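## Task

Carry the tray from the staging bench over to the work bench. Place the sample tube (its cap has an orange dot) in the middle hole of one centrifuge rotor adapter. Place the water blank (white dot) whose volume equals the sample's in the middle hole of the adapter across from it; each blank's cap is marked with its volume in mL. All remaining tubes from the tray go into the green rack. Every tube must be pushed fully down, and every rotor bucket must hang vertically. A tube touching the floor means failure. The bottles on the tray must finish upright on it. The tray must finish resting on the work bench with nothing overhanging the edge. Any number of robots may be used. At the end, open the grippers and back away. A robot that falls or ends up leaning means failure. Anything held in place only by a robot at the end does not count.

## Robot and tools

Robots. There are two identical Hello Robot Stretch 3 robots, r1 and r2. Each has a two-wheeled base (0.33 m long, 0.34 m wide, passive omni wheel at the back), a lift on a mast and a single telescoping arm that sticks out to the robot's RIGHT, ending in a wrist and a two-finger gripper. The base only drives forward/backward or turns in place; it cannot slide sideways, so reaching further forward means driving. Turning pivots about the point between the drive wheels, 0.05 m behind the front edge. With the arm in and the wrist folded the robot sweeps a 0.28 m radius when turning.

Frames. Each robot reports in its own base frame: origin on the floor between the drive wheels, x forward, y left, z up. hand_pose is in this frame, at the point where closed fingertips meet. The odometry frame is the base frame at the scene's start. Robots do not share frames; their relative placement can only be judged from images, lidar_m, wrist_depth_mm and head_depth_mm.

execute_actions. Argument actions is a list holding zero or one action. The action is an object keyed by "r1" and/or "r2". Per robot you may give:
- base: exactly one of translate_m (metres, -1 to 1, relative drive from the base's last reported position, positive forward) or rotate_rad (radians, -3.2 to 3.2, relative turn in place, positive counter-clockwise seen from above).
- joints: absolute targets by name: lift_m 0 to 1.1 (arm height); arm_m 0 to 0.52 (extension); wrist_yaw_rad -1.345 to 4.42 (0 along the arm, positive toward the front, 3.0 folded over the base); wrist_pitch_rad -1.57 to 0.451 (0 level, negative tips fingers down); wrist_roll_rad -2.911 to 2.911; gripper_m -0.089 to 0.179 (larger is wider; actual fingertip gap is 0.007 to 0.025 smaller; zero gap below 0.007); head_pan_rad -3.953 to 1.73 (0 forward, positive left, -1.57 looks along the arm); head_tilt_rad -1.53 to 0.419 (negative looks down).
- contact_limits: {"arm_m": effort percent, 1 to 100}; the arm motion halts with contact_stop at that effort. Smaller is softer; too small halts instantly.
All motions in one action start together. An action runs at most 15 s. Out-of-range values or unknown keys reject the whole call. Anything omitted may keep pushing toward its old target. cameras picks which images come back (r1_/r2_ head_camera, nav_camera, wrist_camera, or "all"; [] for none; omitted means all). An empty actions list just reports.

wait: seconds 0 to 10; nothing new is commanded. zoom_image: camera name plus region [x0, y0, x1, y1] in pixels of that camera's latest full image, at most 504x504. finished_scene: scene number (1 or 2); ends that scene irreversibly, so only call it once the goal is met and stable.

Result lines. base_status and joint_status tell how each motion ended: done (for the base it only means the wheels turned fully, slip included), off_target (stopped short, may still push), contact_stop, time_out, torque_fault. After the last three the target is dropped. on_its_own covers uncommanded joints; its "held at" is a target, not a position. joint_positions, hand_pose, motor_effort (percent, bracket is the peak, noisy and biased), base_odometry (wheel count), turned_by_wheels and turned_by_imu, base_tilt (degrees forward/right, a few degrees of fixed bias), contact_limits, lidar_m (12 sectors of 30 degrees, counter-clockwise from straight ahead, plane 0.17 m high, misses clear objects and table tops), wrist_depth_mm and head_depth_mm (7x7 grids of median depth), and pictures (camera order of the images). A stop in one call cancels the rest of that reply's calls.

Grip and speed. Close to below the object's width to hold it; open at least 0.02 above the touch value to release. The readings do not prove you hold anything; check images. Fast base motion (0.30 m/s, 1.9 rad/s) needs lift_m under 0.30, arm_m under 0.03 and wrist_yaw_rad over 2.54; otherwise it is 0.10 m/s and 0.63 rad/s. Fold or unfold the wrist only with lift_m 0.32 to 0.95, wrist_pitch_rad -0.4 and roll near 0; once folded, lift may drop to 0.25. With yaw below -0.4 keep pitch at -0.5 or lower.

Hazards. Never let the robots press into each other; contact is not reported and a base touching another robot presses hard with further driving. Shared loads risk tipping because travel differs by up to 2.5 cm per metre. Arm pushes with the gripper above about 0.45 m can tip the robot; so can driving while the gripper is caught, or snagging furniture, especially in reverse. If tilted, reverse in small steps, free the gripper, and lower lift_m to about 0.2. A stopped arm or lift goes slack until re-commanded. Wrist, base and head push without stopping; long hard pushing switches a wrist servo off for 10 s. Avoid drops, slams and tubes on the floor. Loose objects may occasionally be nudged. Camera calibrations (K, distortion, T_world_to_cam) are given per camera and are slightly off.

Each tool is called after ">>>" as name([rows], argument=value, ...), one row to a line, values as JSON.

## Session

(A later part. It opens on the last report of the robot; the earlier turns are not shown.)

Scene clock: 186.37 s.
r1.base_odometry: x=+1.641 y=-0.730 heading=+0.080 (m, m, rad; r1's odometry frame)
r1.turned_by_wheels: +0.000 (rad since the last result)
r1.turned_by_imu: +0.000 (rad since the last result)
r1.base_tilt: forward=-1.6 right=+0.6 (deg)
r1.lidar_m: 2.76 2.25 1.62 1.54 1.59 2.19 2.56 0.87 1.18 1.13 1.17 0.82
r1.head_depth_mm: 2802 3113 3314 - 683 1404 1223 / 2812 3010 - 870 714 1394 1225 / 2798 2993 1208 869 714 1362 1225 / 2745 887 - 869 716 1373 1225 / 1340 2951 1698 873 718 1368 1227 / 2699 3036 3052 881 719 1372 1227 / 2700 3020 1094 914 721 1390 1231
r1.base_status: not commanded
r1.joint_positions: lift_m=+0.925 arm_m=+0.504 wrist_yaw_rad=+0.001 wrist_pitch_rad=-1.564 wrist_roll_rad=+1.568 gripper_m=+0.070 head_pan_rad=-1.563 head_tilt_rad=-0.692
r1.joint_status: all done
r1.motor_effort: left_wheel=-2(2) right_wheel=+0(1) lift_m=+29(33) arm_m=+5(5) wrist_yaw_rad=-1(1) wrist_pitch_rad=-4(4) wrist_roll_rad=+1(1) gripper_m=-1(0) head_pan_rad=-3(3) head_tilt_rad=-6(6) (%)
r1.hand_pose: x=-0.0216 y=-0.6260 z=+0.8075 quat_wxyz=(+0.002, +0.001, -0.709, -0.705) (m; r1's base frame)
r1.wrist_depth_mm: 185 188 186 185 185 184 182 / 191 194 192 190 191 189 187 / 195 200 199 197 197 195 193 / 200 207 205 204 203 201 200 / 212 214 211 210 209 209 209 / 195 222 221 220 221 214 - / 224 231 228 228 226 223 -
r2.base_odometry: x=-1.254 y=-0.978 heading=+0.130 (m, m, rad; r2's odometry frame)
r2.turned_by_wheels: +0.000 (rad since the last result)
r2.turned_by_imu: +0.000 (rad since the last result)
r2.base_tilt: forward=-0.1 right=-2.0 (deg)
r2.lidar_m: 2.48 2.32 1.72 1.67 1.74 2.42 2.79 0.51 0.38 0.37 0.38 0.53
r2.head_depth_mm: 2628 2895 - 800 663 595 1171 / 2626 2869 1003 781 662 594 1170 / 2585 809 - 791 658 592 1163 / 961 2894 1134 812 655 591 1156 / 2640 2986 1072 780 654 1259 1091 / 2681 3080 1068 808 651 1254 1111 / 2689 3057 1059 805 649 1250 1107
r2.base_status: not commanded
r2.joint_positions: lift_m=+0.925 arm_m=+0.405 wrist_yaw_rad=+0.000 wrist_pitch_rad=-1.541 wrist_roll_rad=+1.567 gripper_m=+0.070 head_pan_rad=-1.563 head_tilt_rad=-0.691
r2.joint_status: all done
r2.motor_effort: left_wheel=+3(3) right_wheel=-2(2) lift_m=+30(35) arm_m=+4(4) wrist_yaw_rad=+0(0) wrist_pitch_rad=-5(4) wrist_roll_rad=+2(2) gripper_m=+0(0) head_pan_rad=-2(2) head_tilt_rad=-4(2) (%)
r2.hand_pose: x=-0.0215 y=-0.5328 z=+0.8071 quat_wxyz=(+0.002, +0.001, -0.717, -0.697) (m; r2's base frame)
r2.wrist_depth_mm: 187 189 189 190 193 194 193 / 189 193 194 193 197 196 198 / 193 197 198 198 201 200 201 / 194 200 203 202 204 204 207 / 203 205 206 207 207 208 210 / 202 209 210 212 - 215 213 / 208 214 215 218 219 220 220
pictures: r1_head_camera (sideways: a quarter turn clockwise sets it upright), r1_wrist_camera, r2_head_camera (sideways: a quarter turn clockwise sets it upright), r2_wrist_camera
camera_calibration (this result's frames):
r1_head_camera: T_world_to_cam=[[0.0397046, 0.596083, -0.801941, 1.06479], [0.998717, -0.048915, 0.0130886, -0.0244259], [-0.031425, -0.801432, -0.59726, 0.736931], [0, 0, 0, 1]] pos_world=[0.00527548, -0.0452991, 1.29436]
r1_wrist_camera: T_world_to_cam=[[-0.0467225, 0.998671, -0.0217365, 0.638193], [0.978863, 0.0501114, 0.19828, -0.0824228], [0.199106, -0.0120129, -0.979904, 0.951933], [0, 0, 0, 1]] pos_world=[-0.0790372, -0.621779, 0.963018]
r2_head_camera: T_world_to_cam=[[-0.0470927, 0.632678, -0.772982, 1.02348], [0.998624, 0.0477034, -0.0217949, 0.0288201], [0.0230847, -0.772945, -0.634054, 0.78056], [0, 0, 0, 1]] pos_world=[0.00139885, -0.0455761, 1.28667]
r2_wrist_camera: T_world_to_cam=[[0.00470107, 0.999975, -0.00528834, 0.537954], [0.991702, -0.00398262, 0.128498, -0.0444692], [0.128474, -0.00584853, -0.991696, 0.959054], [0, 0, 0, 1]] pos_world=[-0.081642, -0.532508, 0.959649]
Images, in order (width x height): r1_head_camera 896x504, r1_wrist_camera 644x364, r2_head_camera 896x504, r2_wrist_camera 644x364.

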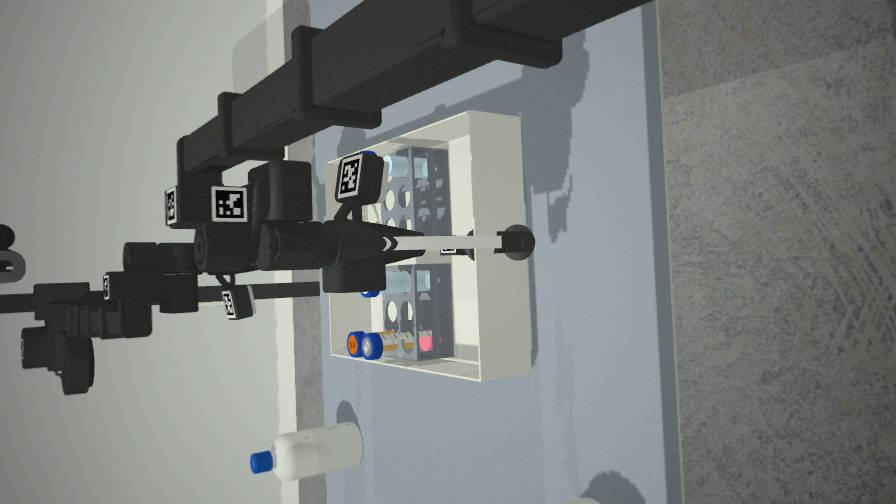

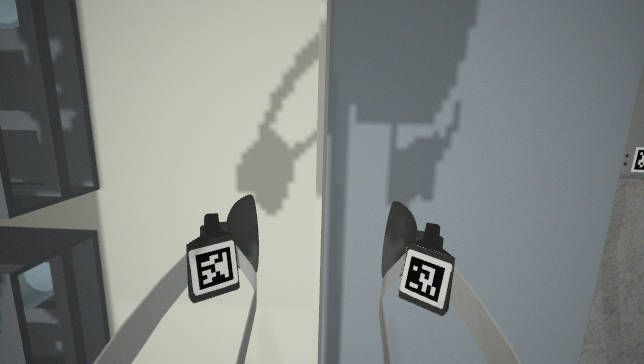

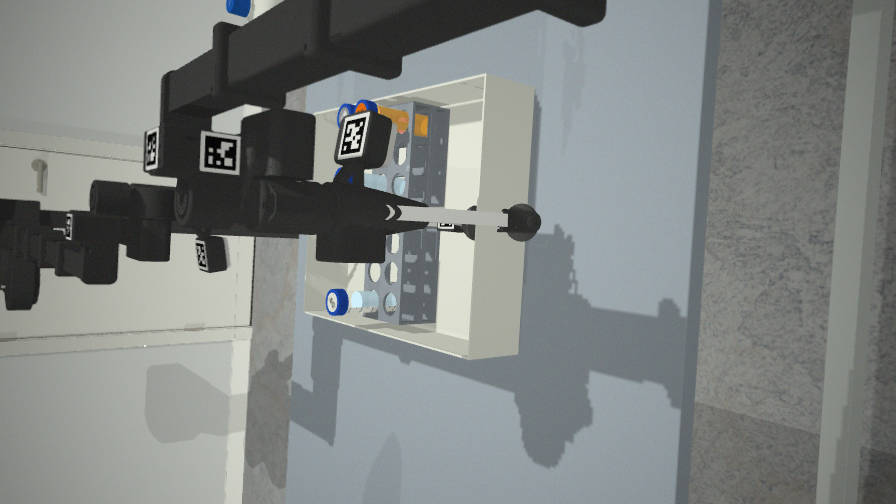

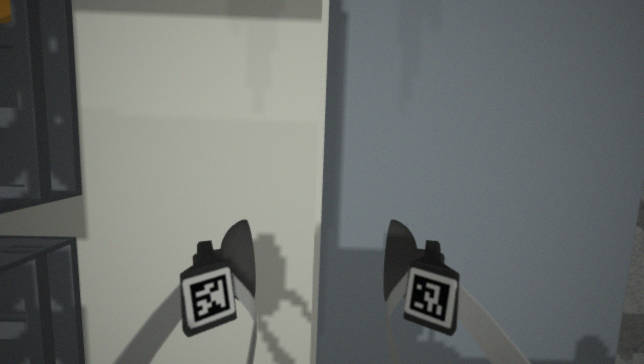

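>>> execute_actions([
  {"r1":{"joints":{"gripper_m":-0.06}},"r2":{"joints":{"gripper_m":-0.06}}},
], cameras=[])

>>> execute_actions([
  {"r1":{"joints":{"lift_m":0.95}},"r2":{"joints":{"lift_m":0.95}}},
], cameras=["r1_head_camera","r2_head_camera"])

Scene clock: 190.80 s.
r1.base_odometry: x=+1.641 y=-0.730 heading=+0.080 (m, m, rad; r1's odometry frame)
r1.turned_by_wheels: +0.000 (rad since the last result)
r1.turned_by_imu: +0.000 (rad since the last result)
r1.base_tilt: forward=-1.7 right=+0.7 (deg)
r1.lidar_m: 2.76 2.24 1.63 1.54 1.59 2.19 2.56 0.87 1.18 1.13 1.17 0.82
r1.head_depth_mm: 2784 3133 3328 - 682 1402 1223 / 2784 3037 - 869 712 1404 1219 / 2768 2997 1219 864 717 1369 1228 / 2762 886 - 870 717 1367 1225 / 1338 2920 1670 874 716 1373 1227 / 2705 3029 3025 882 720 1375 1228 / 2736 3008 1094 916 721 1380 1231
r1.base_status: not commanded
r1.joint_positions: lift_m=+0.925 arm_m=+0.504 wrist_yaw_rad=+0.001 wrist_pitch_rad=-1.561 wrist_roll_rad=+1.568 gripper_m=-0.059 head_pan_rad=-1.563 head_tilt_rad=-0.692
r1.joint_status: all done
r1.motor_effort: left_wheel=-2(2) right_wheel=+0(1) lift_m=+33(32) arm_m=+4(5) wrist_yaw_rad=-1(1) wrist_pitch_rad=-5(6) wrist_roll_rad=+1(1) gripper_m=-20(98) head_pan_rad=-2(3) head_tilt_rad=-5(5) (%)
r1.hand_pose: x=-0.0216 y=-0.6267 z=+0.8073 quat_wxyz=(+0.002, +0.001, -0.710, -0.704) (m; r1's base frame)
r1.wrist_depth_mm: 182 183 182 183 185 183 181 / 186 190 187 189 190 188 186 / 192 197 195 194 196 195 192 / 197 205 201 202 202 200 199 / 210 212 209 - 210 208 208 / 195 219 219 219 215 214 217 / 208 230 227 226 225 223 -
r2.base_odometry: x=-1.254 y=-0.978 heading=+0.130 (m, m, rad; r2's odometry frame)
r2.turned_by_wheels: +0.000 (rad since the last result)
r2.turned_by_imu: +0.000 (rad since the last result)
r2.base_tilt: forward=-0.2 right=-2.0 (deg)
r2.lidar_m: 2.48 2.33 1.72 1.67 1.75 2.43 2.79 0.51 0.38 0.37 0.38 0.53
r2.head_depth_mm: 2613 2915 - 797 662 597 1177 / 2623 2841 1002 777 661 594 1174 / 2593 798 - 788 659 593 1164 / 941 2907 1133 809 657 589 1165 / 2680 3010 1028 775 654 1252 1096 / 2676 3077 1068 806 651 1261 1113 / 2723 3070 1061 802 647 1252 1111
r2.base_status: not commanded
r2.joint_positions: lift_m=+0.925 arm_m=+0.405 wrist_yaw_rad=-0.001 wrist_pitch_rad=-1.539 wrist_roll_rad=+1.573 gripper_m=-0.059 head_pan_rad=-1.563 head_tilt_rad=-0.691
r2.joint_status: all done
r2.motor_effort: left_wheel=+2(3) right_wheel=-2(2) lift_m=+35(35) arm_m=+3(4) wrist_yaw_rad=+1(1) wrist_pitch_rad=-6(6) wrist_roll_rad=+0(1) gripper_m=-20(97) head_pan_rad=-2(2) head_tilt_rad=-2(3) (%)
r2.hand_pose: x=-0.0215 y=-0.5334 z=+0.8069 quat_wxyz=(-0.001, -0.001, -0.718, -0.696) (m; r2's base frame)
r2.wrist_depth_mm: 185 189 188 191 193 193 195 / 188 192 190 194 195 197 197 / 191 194 196 198 199 201 201 / 192 199 200 201 204 205 205 / 201 203 202 203 208 209 209 / 201 204 205 - 213 212 213 / 204 208 209 211 218 216 218
pictures: none
No camera images: the call's "cameras" was empty. Leave "cameras" out to get every camera's image.

Scene clock: 191.80 s.
r1.base_odometry: x=+1.641 y=-0.730 heading=+0.080 (m, m, rad; r1's odometry frame)
r1.turned_by_wheels: +0.000 (rad since the last result)
r1.turned_by_imu: +0.000 (rad since the last result)
r1.base_tilt: forward=-1.7 right=+0.7 (deg)
r1.lidar_m: 2.75 2.25 1.63 1.54 1.60 2.19 2.56 0.87 1.18 1.13 1.17 0.82
r1.head_depth_mm: 2798 3105 - - 713 1399 1220 / 2773 2984 1120 859 713 1398 1226 / 2774 - 1246 852 715 1375 1223 / 2707 873 - 857 717 1366 1227 / 1314 2980 1053 862 716 1375 1222 / 2721 3038 3078 877 720 1377 1232 / 2739 3006 1094 916 721 1377 1231
r1.base_status: not commanded
r1.joint_positions: lift_m=+0.950 arm_m=+0.504 wrist_yaw_rad=+0.001 wrist_pitch_rad=-1.561 wrist_roll_rad=+1.568 gripper_m=-0.056 head_pan_rad=-1.563 head_tilt_rad=-0.692
r1.joint_status: all done
r1.motor_effort: left_wheel=-2(2) right_wheel=+1(1) lift_m=+45(47) arm_m=+4(4) wrist_yaw_rad=-1(0) wrist_pitch_rad=-5(5) wrist_roll_rad=+1(1) gripper_m=-20(21) head_pan_rad=-2(3) head_tilt_rad=-5(6) (%)
r1.hand_pose: x=-0.0216 y=-0.6267 z=+0.8318 quat_wxyz=(+0.002, +0.001, -0.710, -0.704) (m; r1's base frame)
r1.wrist_depth_mm: 182 183 182 183 207 204 204 / 187 189 188 189 213 211 209 / 193 197 194 196 221 218 216 / 197 205 202 201 229 224 227 / 209 212 210 - 236 234 - / 195 218 218 219 242 241 - / 208 227 228 252 254 249 -
r2.base_odometry: x=-1.254 y=-0.978 heading=+0.130 (m, m, rad; r2's odometry frame)
r2.turned_by_wheels: +0.000 (rad since the last result)
r2.turned_by_imu: +0.000 (rad since the last result)
r2.base_tilt: forward=+0.0 right=-1.9 (deg)
r2.lidar_m: 2.48 2.33 1.73 1.67 1.74 2.43 2.79 0.51 0.38 0.37 0.38 0.53
r2.head_depth_mm: 2618 2844 - 801 663 597 1171 / 2622 - 1047 750 661 595 1163 / 2543 - - 762 659 592 1163 / 798 2934 968 769 656 590 1160 / 2649 3034 1023 758 654 1250 1097 / 2703 3063 1066 809 651 1255 1113 / 2739 3059 1058 804 647 1253 1106
r2.base_status: not commanded
r2.joint_positions: lift_m=+0.950 arm_m=+0.405 wrist_yaw_rad=-0.001 wrist_pitch_rad=-1.539 wrist_roll_rad=+1.573 gripper_m=-0.059 head_pan_rad=-1.563 head_tilt_rad=-0.691
r2.joint_status: all done
r2.motor_effort: left_wheel=+3(2) right_wheel=-2(2) lift_m=+50(53) arm_m=+3(3) wrist_yaw_rad=+1(1) wrist_pitch_rad=-6(6) wrist_roll_rad=+0(0) gripper_m=-20(20) head_pan_rad=-2(2) head_tilt_rad=-3(3) (%)
r2.hand_pose: x=-0.0215 y=-0.5334 z=+0.8314 quat_wxyz=(-0.001, -0.002, -0.718, -0.696) (m; r2's base frame)
r2.wrist_depth_mm: 186 189 189 189 217 216 216 / 188 192 191 194 218 220 222 / 191 195 197 197 223 223 225 / 192 199 199 201 229 228 230 / 201 202 202 202 233 236 236 / 200 207 206 - 238 239 - / 205 209 211 213 244 246 -
pictures: r1_head_camera (sideways: a quarter turn clockwise sets it upright), r2_head_camera (sideways: a quarter turn clockwise sets it upright)
camera_calibration (this result's frames):
r1_head_camera: T_world_to_cam=[[0.0397046, 0.596083, -0.801941, 1.06479], [0.998717, -0.048915, 0.0130886, -0.0244259], [-0.031425, -0.801432, -0.59726, 0.736931], [0, 0, 0, 1]] pos_world=[0.00527548, -0.0452991, 1.29436]
r2_head_camera: T_world_to_cam=[[-0.0470926, 0.632678, -0.772982, 1.02348], [0.998624, 0.0477031, -0.0217949, 0.0288201], [0.0230845, -0.772945, -0.634054, 0.78056], [0, 0, 0, 1]] pos_world=[0.00139883, -0.0455761, 1.28667]
Images, in order (width x height): r1_head_camera 896x504, r2_head_camera 896x504.

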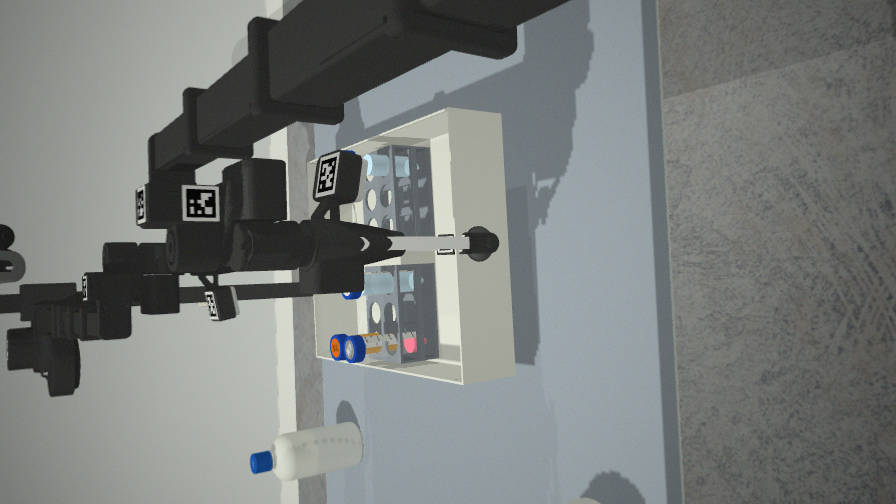

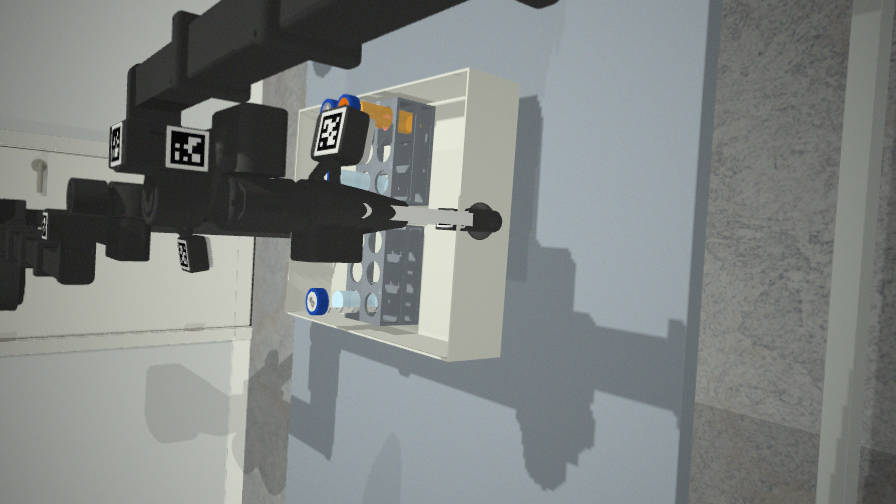

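>>> execute_actions([
  {"r1":{"joints":{"lift_m":1.07}},"r2":{"joints":{"lift_m":1.07}}},
], cameras=[])

>>> execute_actions([
  {"r1":{"base":{"translate_m":-0.5}},"r2":{"base":{"translate_m":0.5}}},
], cameras=["r1_head_camera","r2_head_camera"])

Scene clock: 198.40 s.
r1.base_odometry: x=+1.641 y=-0.730 heading=+0.080 (m, m, rad; r1's odometry frame)
r1.turned_by_wheels: +0.000 (rad since the last result)
r1.turned_by_imu: -0.001 (rad since the last result)
r1.base_tilt: forward=-1.8 right=+0.6 (deg)
r1.lidar_m: 2.75 2.25 1.63 1.54 1.60 2.18 2.56 0.87 1.18 1.13 1.17 0.82
r1.head_depth_mm: - 3122 1238 904 713 1401 1220 / 2860 3105 1123 872 714 1397 1231 / - 3016 802 844 715 1371 1223 / - - 812 845 716 1365 1224 / 2655 2972 808 850 720 1366 1223 / 2717 3021 1139 876 720 1376 1227 / 2691 3011 1094 915 722 1376 1232
r1.base_status: not commanded
r1.joint_positions: lift_m=+1.070 arm_m=+0.504 wrist_yaw_rad=+0.001 wrist_pitch_rad=-1.561 wrist_roll_rad=+1.568 gripper_m=-0.056 head_pan_rad=-1.563 head_tilt_rad=-0.692
r1.joint_status: all done
r1.motor_effort: left_wheel=-2(2) right_wheel=+1(1) lift_m=+45(47) arm_m=+4(4) wrist_yaw_rad=-1(1) wrist_pitch_rad=-5(5) wrist_roll_rad=+1(1) gripper_m=-21(20) head_pan_rad=-2(2) head_tilt_rad=-5(6) (%)
r1.hand_pose: x=-0.0216 y=-0.6266 z=+0.9518 quat_wxyz=(+0.002, +0.001, -0.710, -0.704) (m; r1's base frame)
r1.wrist_depth_mm: 182 183 181 182 316 318 - / 186 190 188 189 326 325 - / 193 197 195 196 339 339 - / 197 204 202 203 350 - - / 210 211 209 - 358 - - / 196 219 218 220 371 - - / 208 229 226 387 384 - -
r2.base_odometry: x=-1.254 y=-0.978 heading=+0.130 (m, m, rad; r2's odometry frame)
r2.turned_by_wheels: +0.000 (rad since the last result)
r2.turned_by_imu: +0.000 (rad since the last result)
r2.base_tilt: forward=-0.1 right=-1.8 (deg)
r2.lidar_m: 2.48 2.32 1.73 1.67 1.75 2.42 2.79 0.51 0.38 0.37 0.38 0.53
r2.head_depth_mm: 2621 2934 992 801 664 596 1175 / - 2825 712 747 662 594 1168 / - 2782 716 766 659 592 1164 / 2539 1489 726 763 657 590 1158 / 2650 2911 717 758 652 1262 1092 / 2675 3018 1061 806 652 1256 1111 / 2718 3099 1062 805 649 1252 1108
r2.base_status: not commanded
r2.joint_positions: lift_m=+1.070 arm_m=+0.405 wrist_yaw_rad=-0.001 wrist_pitch_rad=-1.539 wrist_roll_rad=+1.573 gripper_m=-0.059 head_pan_rad=-1.563 head_tilt_rad=-0.691
r2.joint_status: all done
r2.motor_effort: left_wheel=+3(2) right_wheel=-1(2) lift_m=+50(52) arm_m=+3(3) wrist_yaw_rad=+1(2) wrist_pitch_rad=-6(6) wrist_roll_rad=-1(0) gripper_m=-20(20) head_pan_rad=-2(2) head_tilt_rad=-4(3) (%)
r2.hand_pose: x=-0.0215 y=-0.5334 z=+0.9514 quat_wxyz=(-0.001, -0.002, -0.718, -0.696) (m; r2's base frame)
r2.wrist_depth_mm: 186 189 188 192 325 333 - / 189 193 190 193 335 336 - / 190 195 194 197 342 343 - / 192 199 201 201 348 353 - / 202 202 202 202 356 - - / 200 207 206 - 364 - - / 204 209 209 211 370 - -
pictures: none
No camera images: the call's "cameras" was empty. Leave "cameras" out to get every camera's image.

Scene clock: 204.73 s.
r1.base_odometry: x=+1.142 y=-0.770 heading=+0.080 (m, m, rad; r1's odometry frame)
r1.turned_by_wheels: +0.000 (rad since the last result)
r1.turned_by_imu: +0.001 (rad since the last result)
r1.base_tilt: forward=-1.6 right=+0.7 (deg)
r1.lidar_m: 3.26 2.23 1.60 1.53 1.61 2.18 2.07 2.07 0.54 1.14 1.18 1.26
r1.head_depth_mm: - 3149 2987 2211 713 811 1218 / 2855 3096 2721 870 715 1372 1055 / - 2959 812 843 715 1405 1217 / - - 824 845 717 1406 1228 / 2680 2975 816 846 716 1372 1225 / 2718 3009 1134 884 718 1376 1230 / 2714 2995 3062 916 720 1375 1228
r1.base_status: done
r1.joint_positions: lift_m=+1.070 arm_m=+0.504 wrist_yaw_rad=+0.001 wrist_pitch_rad=-1.540 wrist_roll_rad=+1.566 gripper_m=-0.053 head_pan_rad=-1.563 head_tilt_rad=-0.692
r1.joint_status: not commanded
r1.on_its_own: gripper_m is held at -0.054, not at your -0.060, by its stall guard, which is not easing now
r1.motor_effort: left_wheel=-1(5) right_wheel=+0(2) lift_m=+46(45) arm_m=+2(4) wrist_yaw_rad=-1(1) wrist_pitch_rad=-16(16) wrist_roll_rad=+1(2) gripper_m=-22(22) head_pan_rad=-2(2) head_tilt_rad=-6(5) (%)
r1.hand_pose: x=-0.0216 y=-0.6324 z=+0.9514 quat_wxyz=(+0.002, +0.002, -0.718, -0.696) (m; r1's base frame)
r1.wrist_depth_mm: 186 186 183 182 315 312 987 / 190 192 190 189 323 321 - / 197 199 196 196 337 331 - / 201 207 204 205 348 - - / 214 216 211 168 356 - - / 197 223 221 377 370 - - / 209 232 228 386 386 - -
r2.base_odometry: x=-0.758 y=-0.913 heading=+0.131 (m, m, rad; r2's odometry frame)
r2.turned_by_wheels: +0.000 (rad since the last result)
r2.turned_by_imu: -0.004 (rad since the last result)
r2.base_tilt: forward=-0.1 right=-1.9 (deg)
r2.lidar_m: 1.99 2.31 1.72 1.66 1.73 2.41 3.28 0.53 0.39 0.38 0.39 2.20
r2.head_depth_mm: 2630 2971 1100 802 663 596 1172 / - 2835 716 768 660 595 1172 / - 2820 720 767 659 1267 1099 / 2580 1499 733 763 656 1259 1115 / 2680 2937 729 758 653 1259 1112 / 2715 3065 2632 808 650 696 1015 / 2720 3087 2609 1968 666 1249 1151
r2.base_status: done
r2.joint_positions: lift_m=+1.070 arm_m=+0.405 wrist_yaw_rad=-0.001 wrist_pitch_rad=-1.522 wrist_roll_rad=+1.573 gripper_m=-0.059 head_pan_rad=-1.563 head_tilt_rad=-0.691
r2.joint_status: not commanded
r2.motor_effort: left_wheel=+3(8) right_wheel=-2(5) lift_m=+51(51) arm_m=+2(3) wrist_yaw_rad=+1(2) wrist_pitch_rad=-15(15) wrist_roll_rad=+0(1) gripper_m=-21(21) head_pan_rad=-2(3) head_tilt_rad=-2(4) (%)
r2.hand_pose: x=-0.0215 y=-0.5378 z=+0.9512 quat_wxyz=(-0.001, -0.002, -0.724, -0.690) (m; r2's base frame)
r2.wrist_depth_mm: 188 189 191 323 326 332 - / 192 194 194 329 333 333 - / 195 199 196 337 340 342 - / 195 199 201 342 344 350 - / 204 204 202 276 355 - - / 203 208 207 - 358 - - / 205 212 212 373 371 - -
pictures: r1_head_camera (sideways: a quarter turn clockwise sets it upright), r2_head_camera (sideways: a quarter turn clockwise sets it upright)
camera_calibration (this result's frames):
r1_head_camera: T_world_to_cam=[[0.0397045, 0.596083, -0.801941, 1.06479], [0.998717, -0.0489149, 0.0130886, -0.0244259], [-0.031425, -0.801432, -0.59726, 0.736931], [0, 0, 0, 1]] pos_world=[0.00527548, -0.0452991, 1.29436]
r2_head_camera: T_world_to_cam=[[-0.0470925, 0.632678, -0.772982, 1.02348], [0.998624, 0.047703, -0.0217949, 0.0288201], [0.0230845, -0.772944, -0.634054, 0.78056], [0, 0, 0, 1]] pos_world=[0.00139883, -0.0455761, 1.28667]
Images, in order (width x height): r1_head_camera 896x504, r2_head_camera 896x504.

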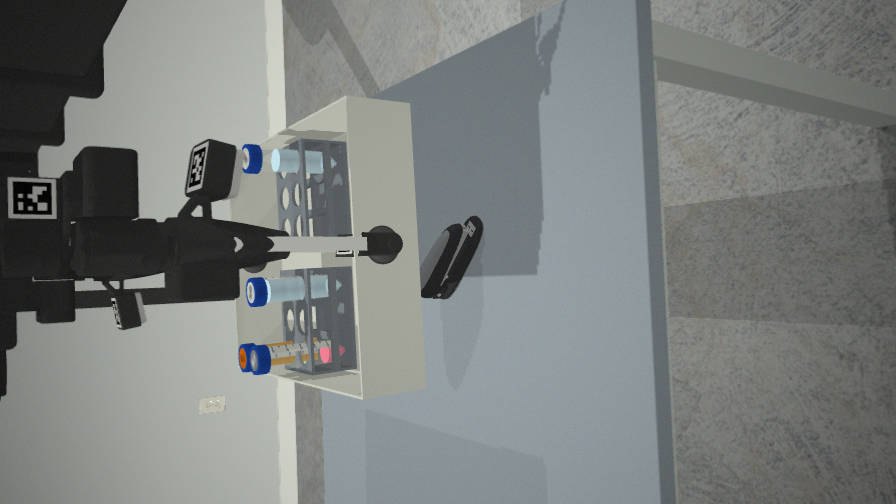

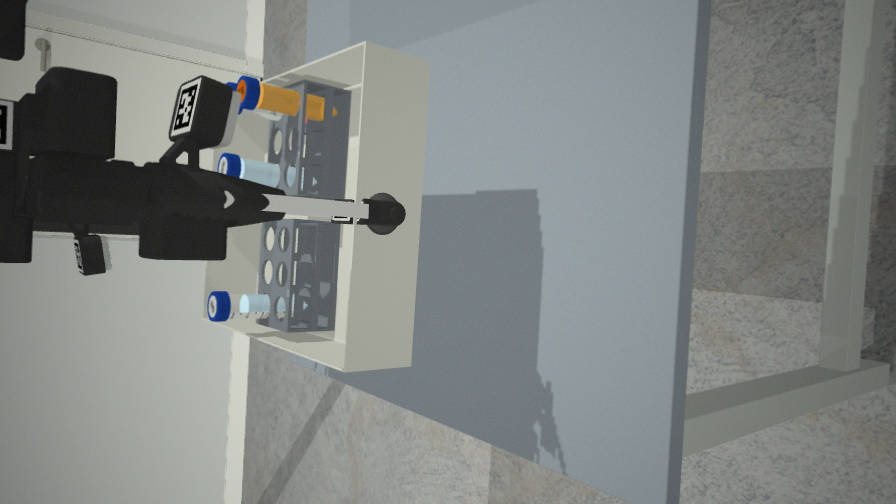

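>>> execute_actions([
  {"r1":{"base":{"translate_m":-0.6}},"r2":{"base":{"translate_m":0.6},"joints":{"arm_m":0.425}}},
], cameras=[])

Scene clock: 215.20 s.
r1.base_odometry: x=+0.544 y=-0.818 heading=+0.080 (m, m, rad; r1's odometry frame)
r1.turned_by_wheels: +0.000 (rad since the last result)
r1.turned_by_imu: +0.001 (rad since the last result)
r1.base_tilt: forward=-1.7 right=+0.7 (deg)
r1.lidar_m: 1.84 2.23 1.59 1.55 1.60 2.17 2.88 1.49 3.39 1.54 0.60 1.61
r1.head_depth_mm: - 3137 2999 2188 1739 1434 1223 / 2879 3087 2744 2117 1732 1434 1225 / - 2978 814 2059 1751 1440 1224 / - - 819 1878 1740 1445 1226 / 1462 2983 813 1815 1759 1450 1230 / 2740 3063 2774 2163 1664 1449 1231 / 2750 3014 3073 1331 1707 1447 1202
r1.base_status: done
r1.joint_positions: lift_m=+1.070 arm_m=+0.504 wrist_yaw_rad=+0.001 wrist_pitch_rad=-1.545 wrist_roll_rad=+1.565 gripper_m=-0.053 head_pan_rad=-1.563 head_tilt_rad=-0.692
r1.joint_status: not commanded
r1.on_its_own: gripper_m is held at -0.054, not at your -0.060, by its stall guard, which is not easing now
r1.motor_effort: left_wheel=+0(4) right_wheel=-1(3) lift_m=+46(45) arm_m=+2(2) wrist_yaw_rad=-1(1) wrist_pitch_rad=-13(16) wrist_roll_rad=+2(2) gripper_m=-20(22) head_pan_rad=-2(3) head_tilt_rad=-5(3) (%)
r1.hand_pose: x=-0.0216 y=-0.6311 z=+0.9515 quat_wxyz=(+0.003, +0.002, -0.716, -0.698) (m; r1's base frame)
r1.wrist_depth_mm: 185 184 182 182 - - 992 / 188 192 189 189 - - - / 195 199 196 196 - - - / 199 206 203 203 - - - / 214 215 211 168 - - - / 198 223 220 220 - - - / 211 230 229 - - - -
r2.base_odometry: x=-0.163 y=-0.835 heading=+0.131 (m, m, rad; r2's odometry frame)
r2.turned_by_wheels: +0.000 (rad since the last result)
r2.turned_by_imu: -0.004 (rad since the last result)
r2.base_tilt: forward=+0.1 right=-1.8 (deg)
r2.lidar_m: 1.58 2.31 1.71 1.65 1.72 2.38 1.44 0.53 0.54 1.53 3.21 1.41
r2.head_depth_mm: 2647 2978 2594 1368 1625 1369 1146 / 2738 2847 723 1899 1569 1355 1168 / - 901 742 1898 1617 1353 1163 / 1500 915 737 1819 1607 1349 1165 / 2692 2919 710 1869 1611 1353 1154 / 2711 3068 2628 1996 1606 1342 1152 / 2718 3091 2618 1984 1591 1342 1155
r2.base_status: done
r2.joint_positions: lift_m=+1.070 arm_m=+0.425 wrist_yaw_rad=-0.001 wrist_pitch_rad=-1.527 wrist_roll_rad=+1.573 gripper_m=-0.059 head_pan_rad=-1.563 head_tilt_rad=-0.691
r2.joint_status: all done
r2.motor_effort: left_wheel=+5(8) right_wheel=-4(5) lift_m=+50(50) arm_m=+2(3) wrist_yaw_rad=+1(1) wrist_pitch_rad=-12(15) wrist_roll_rad=-1(0) gripper_m=-21(21) head_pan_rad=-2(2) head_tilt_rad=-3(4) (%)
r2.hand_pose: x=-0.0215 y=-0.5564 z=+0.9513 quat_wxyz=(-0.001, -0.002, -0.722, -0.692) (m; r2's base frame)
r2.wrist_depth_mm: 187 190 190 - - - - / 191 193 194 - - - - / 195 195 195 - - - - / 196 201 199 - - - - / 204 204 203 202 - - - / 201 210 207 - - - - / 205 211 212 - - - -
pictures: none
No camera images: the call's "cameras" was empty. Leave "cameras" out to get every camera's image.

>>> execute_actions([
  {"r1":{"base":{"translate_m":-0.6}},"r2":{"base":{"translate_m":0.6},"joints":{"arm_m":0.445}}},
], cameras=[])

>>> execute_actions([
  {"r1":{"base":{"translate_m":-0.6}},"r2":{"base":{"translate_m":0.6},"joints":{"arm_m":0.46}}},
], cameras=["r1_head_camera","r2_head_camera","r1_nav_camera"])

Scene clock: 225.20 s.
r1.base_odometry: x=-0.054 y=-0.865 heading=+0.080 (m, m, rad; r1's odometry frame)
r1.turned_by_wheels: +0.000 (rad since the last result)
r1.turned_by_imu: +0.001 (rad since the last result)
r1.base_tilt: forward=-1.6 right=+0.7 (deg)
r1.lidar_m: 2.43 2.17 1.61 1.54 1.60 2.17 2.29 0.94 1.39 1.56 1.48 1.07
r1.head_depth_mm: - 3088 3049 2205 1732 1430 1221 / 2862 3106 2729 2123 1738 1436 1227 / - 3018 807 2069 1742 1435 1225 / - - 834 1874 1748 1437 1224 / 1476 3010 801 1832 1745 1446 1230 / 2738 3051 2749 2155 1749 1438 1227 / 2757 3040 3032 2228 1741 1450 1232
r1.base_status: done
r1.joint_positions: lift_m=+1.070 arm_m=+0.504 wrist_yaw_rad=+0.002 wrist_pitch_rad=-1.554 wrist_roll_rad=+1.562 gripper_m=-0.053 head_pan_rad=-1.563 head_tilt_rad=-0.692
r1.joint_status: not commanded
r1.on_its_own: gripper_m is held at -0.054, not at your -0.060, by its stall guard, which is not easing now
r1.motor_effort: left_wheel=+0(4) right_wheel=-1(5) lift_m=+45(45) arm_m=+2(2) wrist_yaw_rad=-1(1) wrist_pitch_rad=-9(13) wrist_roll_rad=+3(3) gripper_m=-20(22) head_pan_rad=-3(3) head_tilt_rad=-5(5) (%)
r1.hand_pose: x=-0.0216 y=-0.6287 z=+0.9517 quat_wxyz=(+0.004, +0.003, -0.713, -0.701) (m; r1's base frame)
r1.wrist_depth_mm: 183 184 182 182 - - - / 188 190 189 188 - - - / 195 197 194 195 - - - / 198 206 203 203 - - - / 213 212 210 - - - - / 195 221 218 218 - - - / 223 230 226 230 - - -
r2.base_odometry: x=+0.432 y=-0.756 heading=+0.131 (m, m, rad; r2's odometry frame)
r2.turned_by_wheels: +0.000 (rad since the last result)
r2.turned_by_imu: -0.004 (rad since the last result)
r2.base_tilt: forward=-0.2 right=-2.0 (deg)
r2.lidar_m: 1.59 2.32 1.71 1.64 1.71 2.36 1.49 1.05 1.42 1.54 1.28 0.86
r2.head_depth_mm: 2677 2981 2719 2049 1633 1365 1173 / 2702 2839 728 1974 1621 1360 1166 / - 921 722 1952 1626 1354 1160 / 1111 934 743 1830 1613 1347 1166 / 2697 2924 672 1874 1614 1346 1160 / 2722 3054 2632 1988 1602 1342 1156 / 2730 3095 2622 1979 1590 1330 1151
r2.base_status: done
r2.joint_positions: lift_m=+1.070 arm_m=+0.445 wrist_yaw_rad=+0.000 wrist_pitch_rad=-1.537 wrist_roll_rad=+1.570 gripper_m=-0.059 head_pan_rad=-1.563 head_tilt_rad=-0.691
r2.joint_status: all done
r2.motor_effort: left_wheel=+6(11) right_wheel=-5(6) lift_m=+50(50) arm_m=+3(4) wrist_yaw_rad=+1(1) wrist_pitch_rad=-6(12) wrist_roll_rad=+0(0) gripper_m=-20(21) head_pan_rad=-2(2) head_tilt_rad=-3(4) (%)
r2.hand_pose: x=-0.0215 y=-0.5738 z=+0.9514 quat_wxyz=(+0.001, +0.000, -0.719, -0.695) (m; r2's base frame)
r2.wrist_depth_mm: 185 190 190 - - - - / 189 192 192 - - - - / 193 195 196 - - - - / 195 198 200 - - - - / 202 203 204 - - - - / 200 206 205 - - - - / 204 208 208 211 - - -
pictures: none
No camera images: the call's "cameras" was empty. Leave "cameras" out to get every camera's image.

Scene clock: 232.53 s.
r1.base_odometry: x=-0.652 y=-0.913 heading=+0.080 (m, m, rad; r1's odometry frame)
r1.turned_by_wheels: +0.000 (rad since the last result)
r1.turned_by_imu: +0.001 (rad since the last result)
r1.base_tilt: forward=-1.7 right=+0.6 (deg)
r1.lidar_m: 3.02 2.19 1.59 1.53 1.60 2.17 1.89 1.65 0.54 1.16 3.37 1.63
r1.head_depth_mm: - 3134 1237 907 712 1394 1221 / 2870 3117 1178 875 764 862 1091 / - 3000 819 1447 1647 1437 1227 / - - 836 1870 1745 1440 1224 / 1504 3019 799 1820 1743 1445 1231 / 2765 3061 2776 2147 1755 1445 1231 / 2730 3046 3070 2249 1757 1452 1235
r1.base_status: done
r1.joint_positions: lift_m=+1.070 arm_m=+0.504 wrist_yaw_rad=+0.003 wrist_pitch_rad=-1.561 wrist_roll_rad=+1.560 gripper_m=-0.053 head_pan_rad=-1.563 head_tilt_rad=-0.692
r1.joint_status: not commanded
r1.on_its_own: gripper_m is held at -0.054, not at your -0.060, by its stall guard, which is not easing now
r1.motor_effort: left_wheel=+0(3) right_wheel=-2(5) lift_m=+45(46) arm_m=+2(2) wrist_yaw_rad=-2(2) wrist_pitch_rad=-5(9) wrist_roll_rad=+4(5) gripper_m=-20(21) head_pan_rad=-3(2) head_tilt_rad=-6(5) (%)
r1.hand_pose: x=-0.0216 y=-0.6269 z=+0.9518 quat_wxyz=(+0.005, +0.004, -0.710, -0.704) (m; r1's base frame)
r1.wrist_depth_mm: 182 183 182 183 316 - - / 188 190 188 189 - - - / 193 197 195 196 - - - / 197 204 202 202 - - - / 212 213 209 - - - - / 194 220 219 220 - - - / 205 229 227 229 - - -
r2.base_odometry: x=+1.027 y=-0.678 heading=+0.131 (m, m, rad; r2's odometry frame)
r2.turned_by_wheels: +0.000 (rad since the last result)
r2.turned_by_imu: -0.004 (rad since the last result)
r2.base_tilt: forward=+0.0 right=-1.9 (deg)
r2.lidar_m: 1.58 2.32 1.70 1.64 1.70 2.35 1.62 1.63 3.22 1.05 0.42 0.57
r2.head_depth_mm: 2695 2990 2732 2041 1631 1365 1170 / 2753 2861 700 1960 1629 1362 1166 / - 930 749 1940 1622 1353 1167 / 1439 925 754 1854 1612 1346 1161 / 2670 2926 671 1417 1571 1343 1156 / 2705 3076 1064 808 670 770 1018 / 2706 3067 1058 804 648 1306 1107
r2.base_status: done
r2.joint_positions: lift_m=+1.070 arm_m=+0.460 wrist_yaw_rad=+0.002 wrist_pitch_rad=-1.544 wrist_roll_rad=+1.566 gripper_m=-0.059 head_pan_rad=-1.563 head_tilt_rad=-0.691
r2.joint_status: all done
r2.motor_effort: left_wheel=+7(13) right_wheel=-5(7) lift_m=+50(50) arm_m=+4(6) wrist_yaw_rad=-1(1) wrist_pitch_rad=-3(7) wrist_roll_rad=+2(1) gripper_m=-20(20) head_pan_rad=-3(2) head_tilt_rad=-2(4) (%)
r2.hand_pose: x=-0.0216 y=-0.5870 z=+0.9515 quat_wxyz=(+0.003, +0.002, -0.716, -0.698) (m; r2's base frame)
r2.wrist_depth_mm: 188 188 188 - - - - / 186 191 192 - - - - / 192 195 196 - - - - / 193 199 198 - - - - / 202 202 203 - - - - / 200 203 206 - 647 - - / 202 209 210 212 369 - -
pictures: r1_head_camera (sideways: a quarter turn clockwise sets it upright), r1_nav_camera (sideways: a quarter turn counterclockwise sets it upright), r2_head_camera (sideways: a quarter turn clockwise sets it upright)
camera_calibration (this result's frames):
r1_head_camera: T_world_to_cam=[[0.0397045, 0.596083, -0.801941, 1.06479], [0.998717, -0.0489148, 0.0130886, -0.0244259], [-0.0314249, -0.801432, -0.59726, 0.736931], [0, 0, 0, 1]] pos_world=[0.00527549, -0.0452991, 1.29436]
r1_nav_camera: T_world_to_cam=[[0.0350142, -0.618784, 0.784781, -0.985139], [-0.997976, -0.0633527, -0.00542609, 0.060402], [0.0530755, -0.783003, -0.61975, 0.757883], [0, 0, 0, 1]] pos_world=[0.0545486, -0.0123371, 1.24314]
r2_head_camera: T_world_to_cam=[[-0.0470926, 0.632678, -0.772982, 1.02348], [0.998624, 0.0477032, -0.0217949, 0.0288201], [0.0230845, -0.772944, -0.634054, 0.78056], [0, 0, 0, 1]] pos_world=[0.00139883, -0.0455761, 1.28667]
Images, in order (width x height): r1_head_camera 896x504, r1_nav_camera 672x504, r2_head_camera 896x504.

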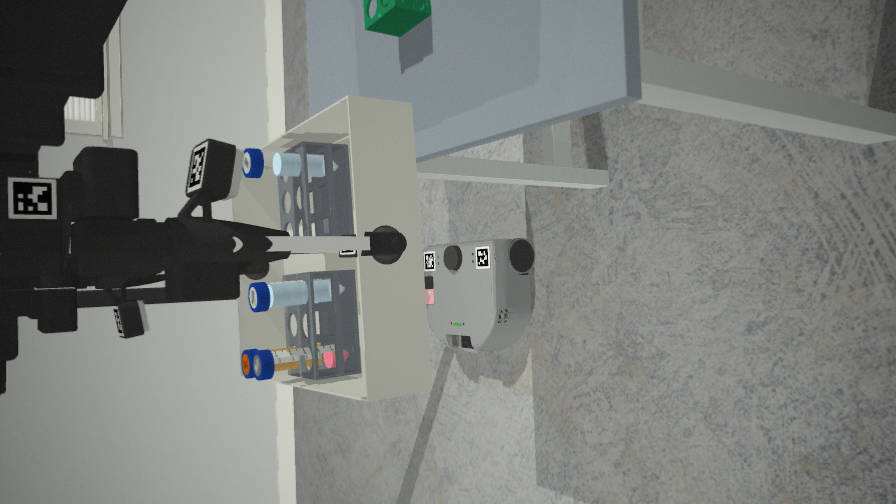

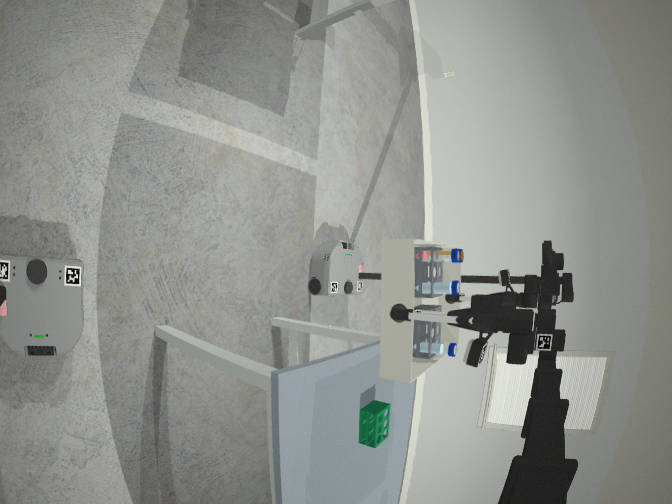

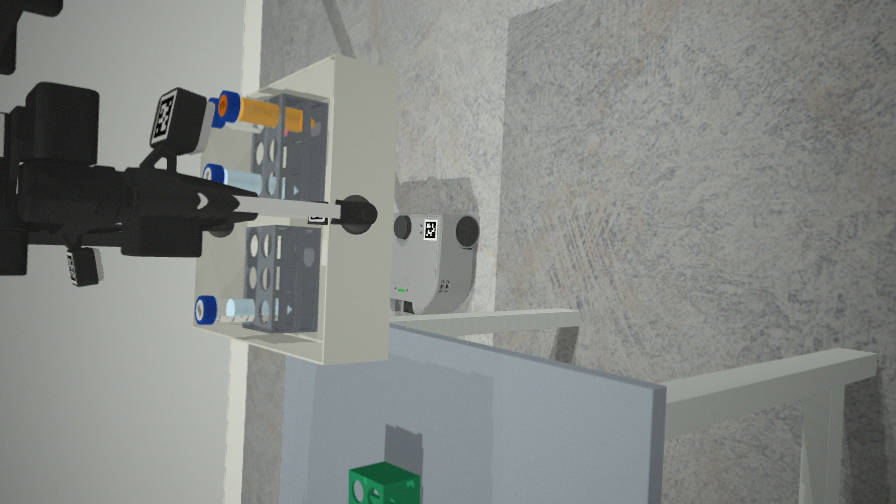

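>>> execute_actions([
  {"r1":{"base":{"translate_m":-0.82}},"r2":{"base":{"translate_m":0.828},"joints":{"arm_m":0.465}}},
], cameras=[])

>>> execute_actions([
  {"r1":{"joints":{"lift_m":0.94}},"r2":{"joints":{"lift_m":0.94}}},
], cameras=["r1_head_camera","r2_head_camera","r1_nav_camera"])

Scene clock: 245.23 s.
r1.base_odometry: x=-1.469 y=-0.979 heading=+0.080 (m, m, rad; r1's odometry frame)
r1.turned_by_wheels: +0.000 (rad since the last result)
r1.turned_by_imu: +0.001 (rad since the last result)
r1.base_tilt: forward=-1.6 right=+0.6 (deg)
r1.lidar_m: 2.42 2.18 1.59 1.53 1.58 2.17 2.89 0.95 1.20 1.16 1.20 0.78
r1.head_depth_mm: - 3133 1234 902 712 1430 1224 / 2860 3104 1117 873 715 1431 1217 / - 2998 821 844 715 1437 1220 / - - 813 847 716 1405 1224 / 1508 2996 802 846 717 1407 1228 / 2777 3070 1137 879 718 1411 1227 / 2744 3050 1255 916 719 1412 1229
r1.base_status: done
r1.joint_positions: lift_m=+1.070 arm_m=+0.504 wrist_yaw_rad=+0.004 wrist_pitch_rad=-1.557 wrist_roll_rad=+1.557 gripper_m=-0.053 head_pan_rad=-1.563 head_tilt_rad=-0.692
r1.joint_status: not commanded
r1.on_its_own: gripper_m is held at -0.054, not at your -0.060, by its stall guard, which is not easing now
r1.motor_effort: left_wheel=-1(3) right_wheel=-1(5) lift_m=+45(45) arm_m=+2(2) wrist_yaw_rad=-2(2) wrist_pitch_rad=-7(7) wrist_roll_rad=+5(6) gripper_m=-20(21) head_pan_rad=-3(3) head_tilt_rad=-6(5) (%)
r1.hand_pose: x=-0.0216 y=-0.6278 z=+0.9518 quat_wxyz=(+0.006, +0.006, -0.712, -0.703) (m; r1's base frame)
r1.wrist_depth_mm: 183 183 182 182 316 997 - / 187 190 188 188 325 329 - / 193 197 195 195 340 334 - / 197 204 202 202 351 - - / 213 212 209 - 361 - - / 195 220 220 220 370 - - / 222 230 228 229 388 - -
r2.base_odometry: x=+1.848 y=-0.569 heading=+0.131 (m, m, rad; r2's odometry frame)
r2.turned_by_wheels: +0.000 (rad since the last result)
r2.turned_by_imu: -0.006 (rad since the last result)
r2.base_tilt: forward=+0.1 right=-2.0 (deg)
r2.lidar_m: 2.85 2.32 1.70 1.64 1.70 2.32 2.43 0.57 0.42 0.40 0.42 0.57
r2.head_depth_mm: 2713 2984 1101 827 664 1298 1125 / 2737 2838 702 796 661 1297 1126 / - 935 754 820 659 1298 1099 / 1484 937 766 817 657 1290 1112 / 2701 2938 671 812 653 1285 1114 / 2727 3029 1067 808 650 1319 1113 / 2736 3069 1057 803 648 1304 1105
r2.base_status: done
r2.joint_positions: lift_m=+1.070 arm_m=+0.465 wrist_yaw_rad=+0.003 wrist_pitch_rad=-1.541 wrist_roll_rad=+1.562 gripper_m=-0.059 head_pan_rad=-1.563 head_tilt_rad=-0.691
r2.joint_status: all done
r2.motor_effort: left_wheel=+6(13) right_wheel=-6(8) lift_m=+50(50) arm_m=+3(4) wrist_yaw_rad=-3(3) wrist_pitch_rad=-5(5) wrist_roll_rad=+3(3) gripper_m=-20(20) head_pan_rad=-2(2) head_tilt_rad=-3(3) (%)
r2.hand_pose: x=-0.0216 y=-0.5929 z=+0.9515 quat_wxyz=(+0.005, +0.004, -0.717, -0.697) (m; r2's base frame)
r2.wrist_depth_mm: 187 190 187 327 333 329 - / 187 191 192 333 334 338 - / 194 194 195 339 338 338 - / 195 198 198 347 347 351 - / 200 203 201 349 359 363 - / 200 205 207 - 361 364 - / 203 209 209 211 366 378 -
pictures: none
No camera images: the call's "cameras" was empty. Leave "cameras" out to get every camera's image.

Scene clock: 247.23 s.
r1.base_odometry: x=-1.469 y=-0.979 heading=+0.080 (m, m, rad; r1's odometry frame)
r1.turned_by_wheels: +0.000 (rad since the last result)
r1.turned_by_imu: +0.000 (rad since the last result)
r1.base_tilt: forward=-1.8 right=+0.6 (deg)
r1.lidar_m: 2.43 2.18 1.59 1.53 1.59 2.17 2.89 0.95 1.20 1.16 1.20 0.78
r1.head_depth_mm: 2834 3146 - - 693 1431 1223 / 2818 3012 - 851 714 1441 1218 / 2775 3025 1128 868 716 1437 1223 / 2716 903 - 872 717 1406 1224 / 1381 2988 1247 872 718 1406 1228 / 2758 3081 1251 892 720 1414 1230 / 2765 3055 1259 915 722 1414 1230
r1.base_status: not commanded
r1.joint_positions: lift_m=+0.940 arm_m=+0.504 wrist_yaw_rad=+0.004 wrist_pitch_rad=-1.557 wrist_roll_rad=+1.557 gripper_m=-0.053 head_pan_rad=-1.563 head_tilt_rad=-0.692
r1.joint_status: all done
r1.on_its_own: gripper_m is held at -0.054, not at your -0.060, by its stall guard, which is not easing now
r1.motor_effort: left_wheel=-1(0) right_wheel=-1(1) lift_m=+34(37) arm_m=+2(2) wrist_yaw_rad=-2(2) wrist_pitch_rad=-7(7) wrist_roll_rad=+5(6) gripper_m=-19(19) head_pan_rad=-3(3) head_tilt_rad=-5(5) (%)
r1.hand_pose: x=-0.0216 y=-0.6278 z=+0.8222 quat_wxyz=(+0.006, +0.006, -0.712, -0.703) (m; r1's base frame)
r1.wrist_depth_mm: 183 183 182 183 198 195 871 / 188 190 188 189 204 202 200 / 194 197 195 195 211 208 - / 199 204 202 202 217 216 985 / 212 213 209 - 226 223 989 / 195 221 219 219 232 231 - / 221 228 226 229 243 241 -
r2.base_odometry: x=+1.848 y=-0.569 heading=+0.131 (m, m, rad; r2's odometry frame)
r2.turned_by_wheels: +0.000 (rad since the last result)
r2.turned_by_imu: +0.000 (rad since the last result)
r2.base_tilt: forward=-0.1 right=-1.9 (deg)
r2.lidar_m: 2.84 2.32 1.70 1.63 1.70 2.33 2.43 0.57 0.42 0.40 0.42 0.57
r2.head_depth_mm: 2678 2900 - 801 662 1305 1124 / 2680 - 1044 770 661 1300 1123 / 2641 - 868 756 658 1295 1100 / 809 1717 990 739 656 1286 1120 / 2693 3070 980 737 653 1284 1111 / 2722 3054 1067 809 651 1304 1110 / 2735 3071 1059 803 648 1307 1106
r2.base_status: not commanded
r2.joint_positions: lift_m=+0.940 arm_m=+0.465 wrist_yaw_rad=+0.003 wrist_pitch_rad=-1.541 wrist_roll_rad=+1.562 gripper_m=-0.059 head_pan_rad=-1.563 head_tilt_rad=-0.691
r2.joint_status: all done
r2.motor_effort: left_wheel=+7(7) right_wheel=-5(5) lift_m=+36(42) arm_m=+3(3) wrist_yaw_rad=-3(3) wrist_pitch_rad=-5(5) wrist_roll_rad=+3(3) gripper_m=-20(20) head_pan_rad=-2(2) head_tilt_rad=-3(3) (%)
r2.hand_pose: x=-0.0216 y=-0.5930 z=+0.8219 quat_wxyz=(+0.005, +0.004, -0.717, -0.697) (m; r2's base frame)
r2.wrist_depth_mm: 186 188 188 204 207 206 207 / 188 193 192 208 211 210 211 / 193 195 194 214 214 214 216 / 195 198 197 216 218 221 219 / 201 200 203 222 222 225 226 / 201 204 205 - 227 228 229 / 202 209 210 212 232 233 235
pictures: r1_head_camera (sideways: a quarter turn clockwise sets it upright), r1_nav_camera (sideways: a quarter turn counterclockwise sets it upright), r2_head_camera (sideways: a quarter turn clockwise sets it upright)
camera_calibration (this result's frames):
r1_head_camera: T_world_to_cam=[[0.0397045, 0.596083, -0.801941, 1.06479], [0.998717, -0.0489149, 0.0130886, -0.0244259], [-0.031425, -0.801432, -0.59726, 0.736931], [0, 0, 0, 1]] pos_world=[0.00527548, -0.0452991, 1.29436]
r1_nav_camera: T_world_to_cam=[[0.0350141, -0.618784, 0.784781, -0.985139], [-0.997976, -0.0633526, -0.00542609, 0.060402], [0.0530755, -0.783003, -0.61975, 0.757883], [0, 0, 0, 1]] pos_world=[0.0545486, -0.0123371, 1.24314]
r2_head_camera: T_world_to_cam=[[-0.0470926, 0.632678, -0.772982, 1.02348], [0.998624, 0.0477033, -0.0217949, 0.0288201], [0.0230846, -0.772945, -0.634054, 0.78056], [0, 0, 0, 1]] pos_world=[0.00139884, -0.0455761, 1.28667]
Images, in order (width x height): r1_head_camera 896x504, r1_nav_camera 672x504, r2_head_camera 896x504.

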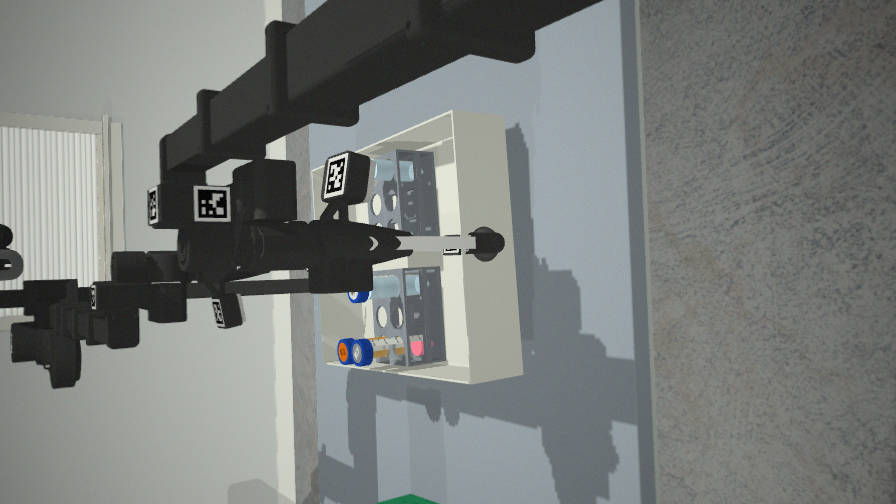

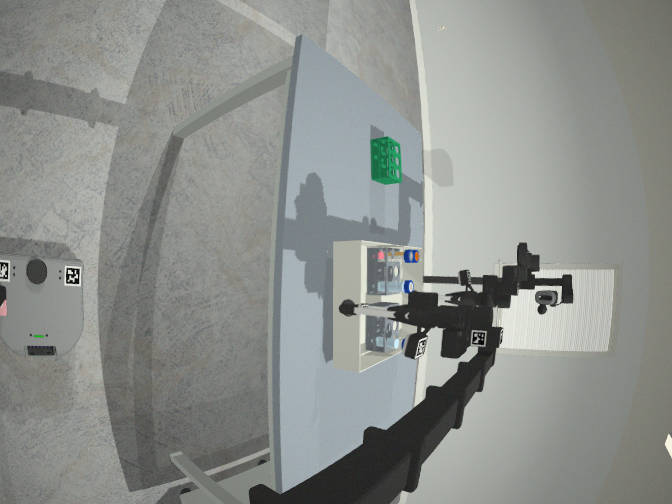

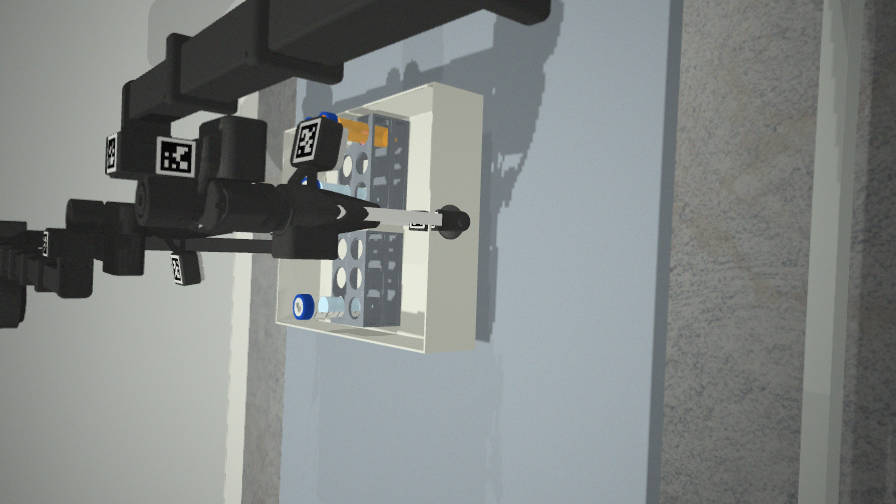

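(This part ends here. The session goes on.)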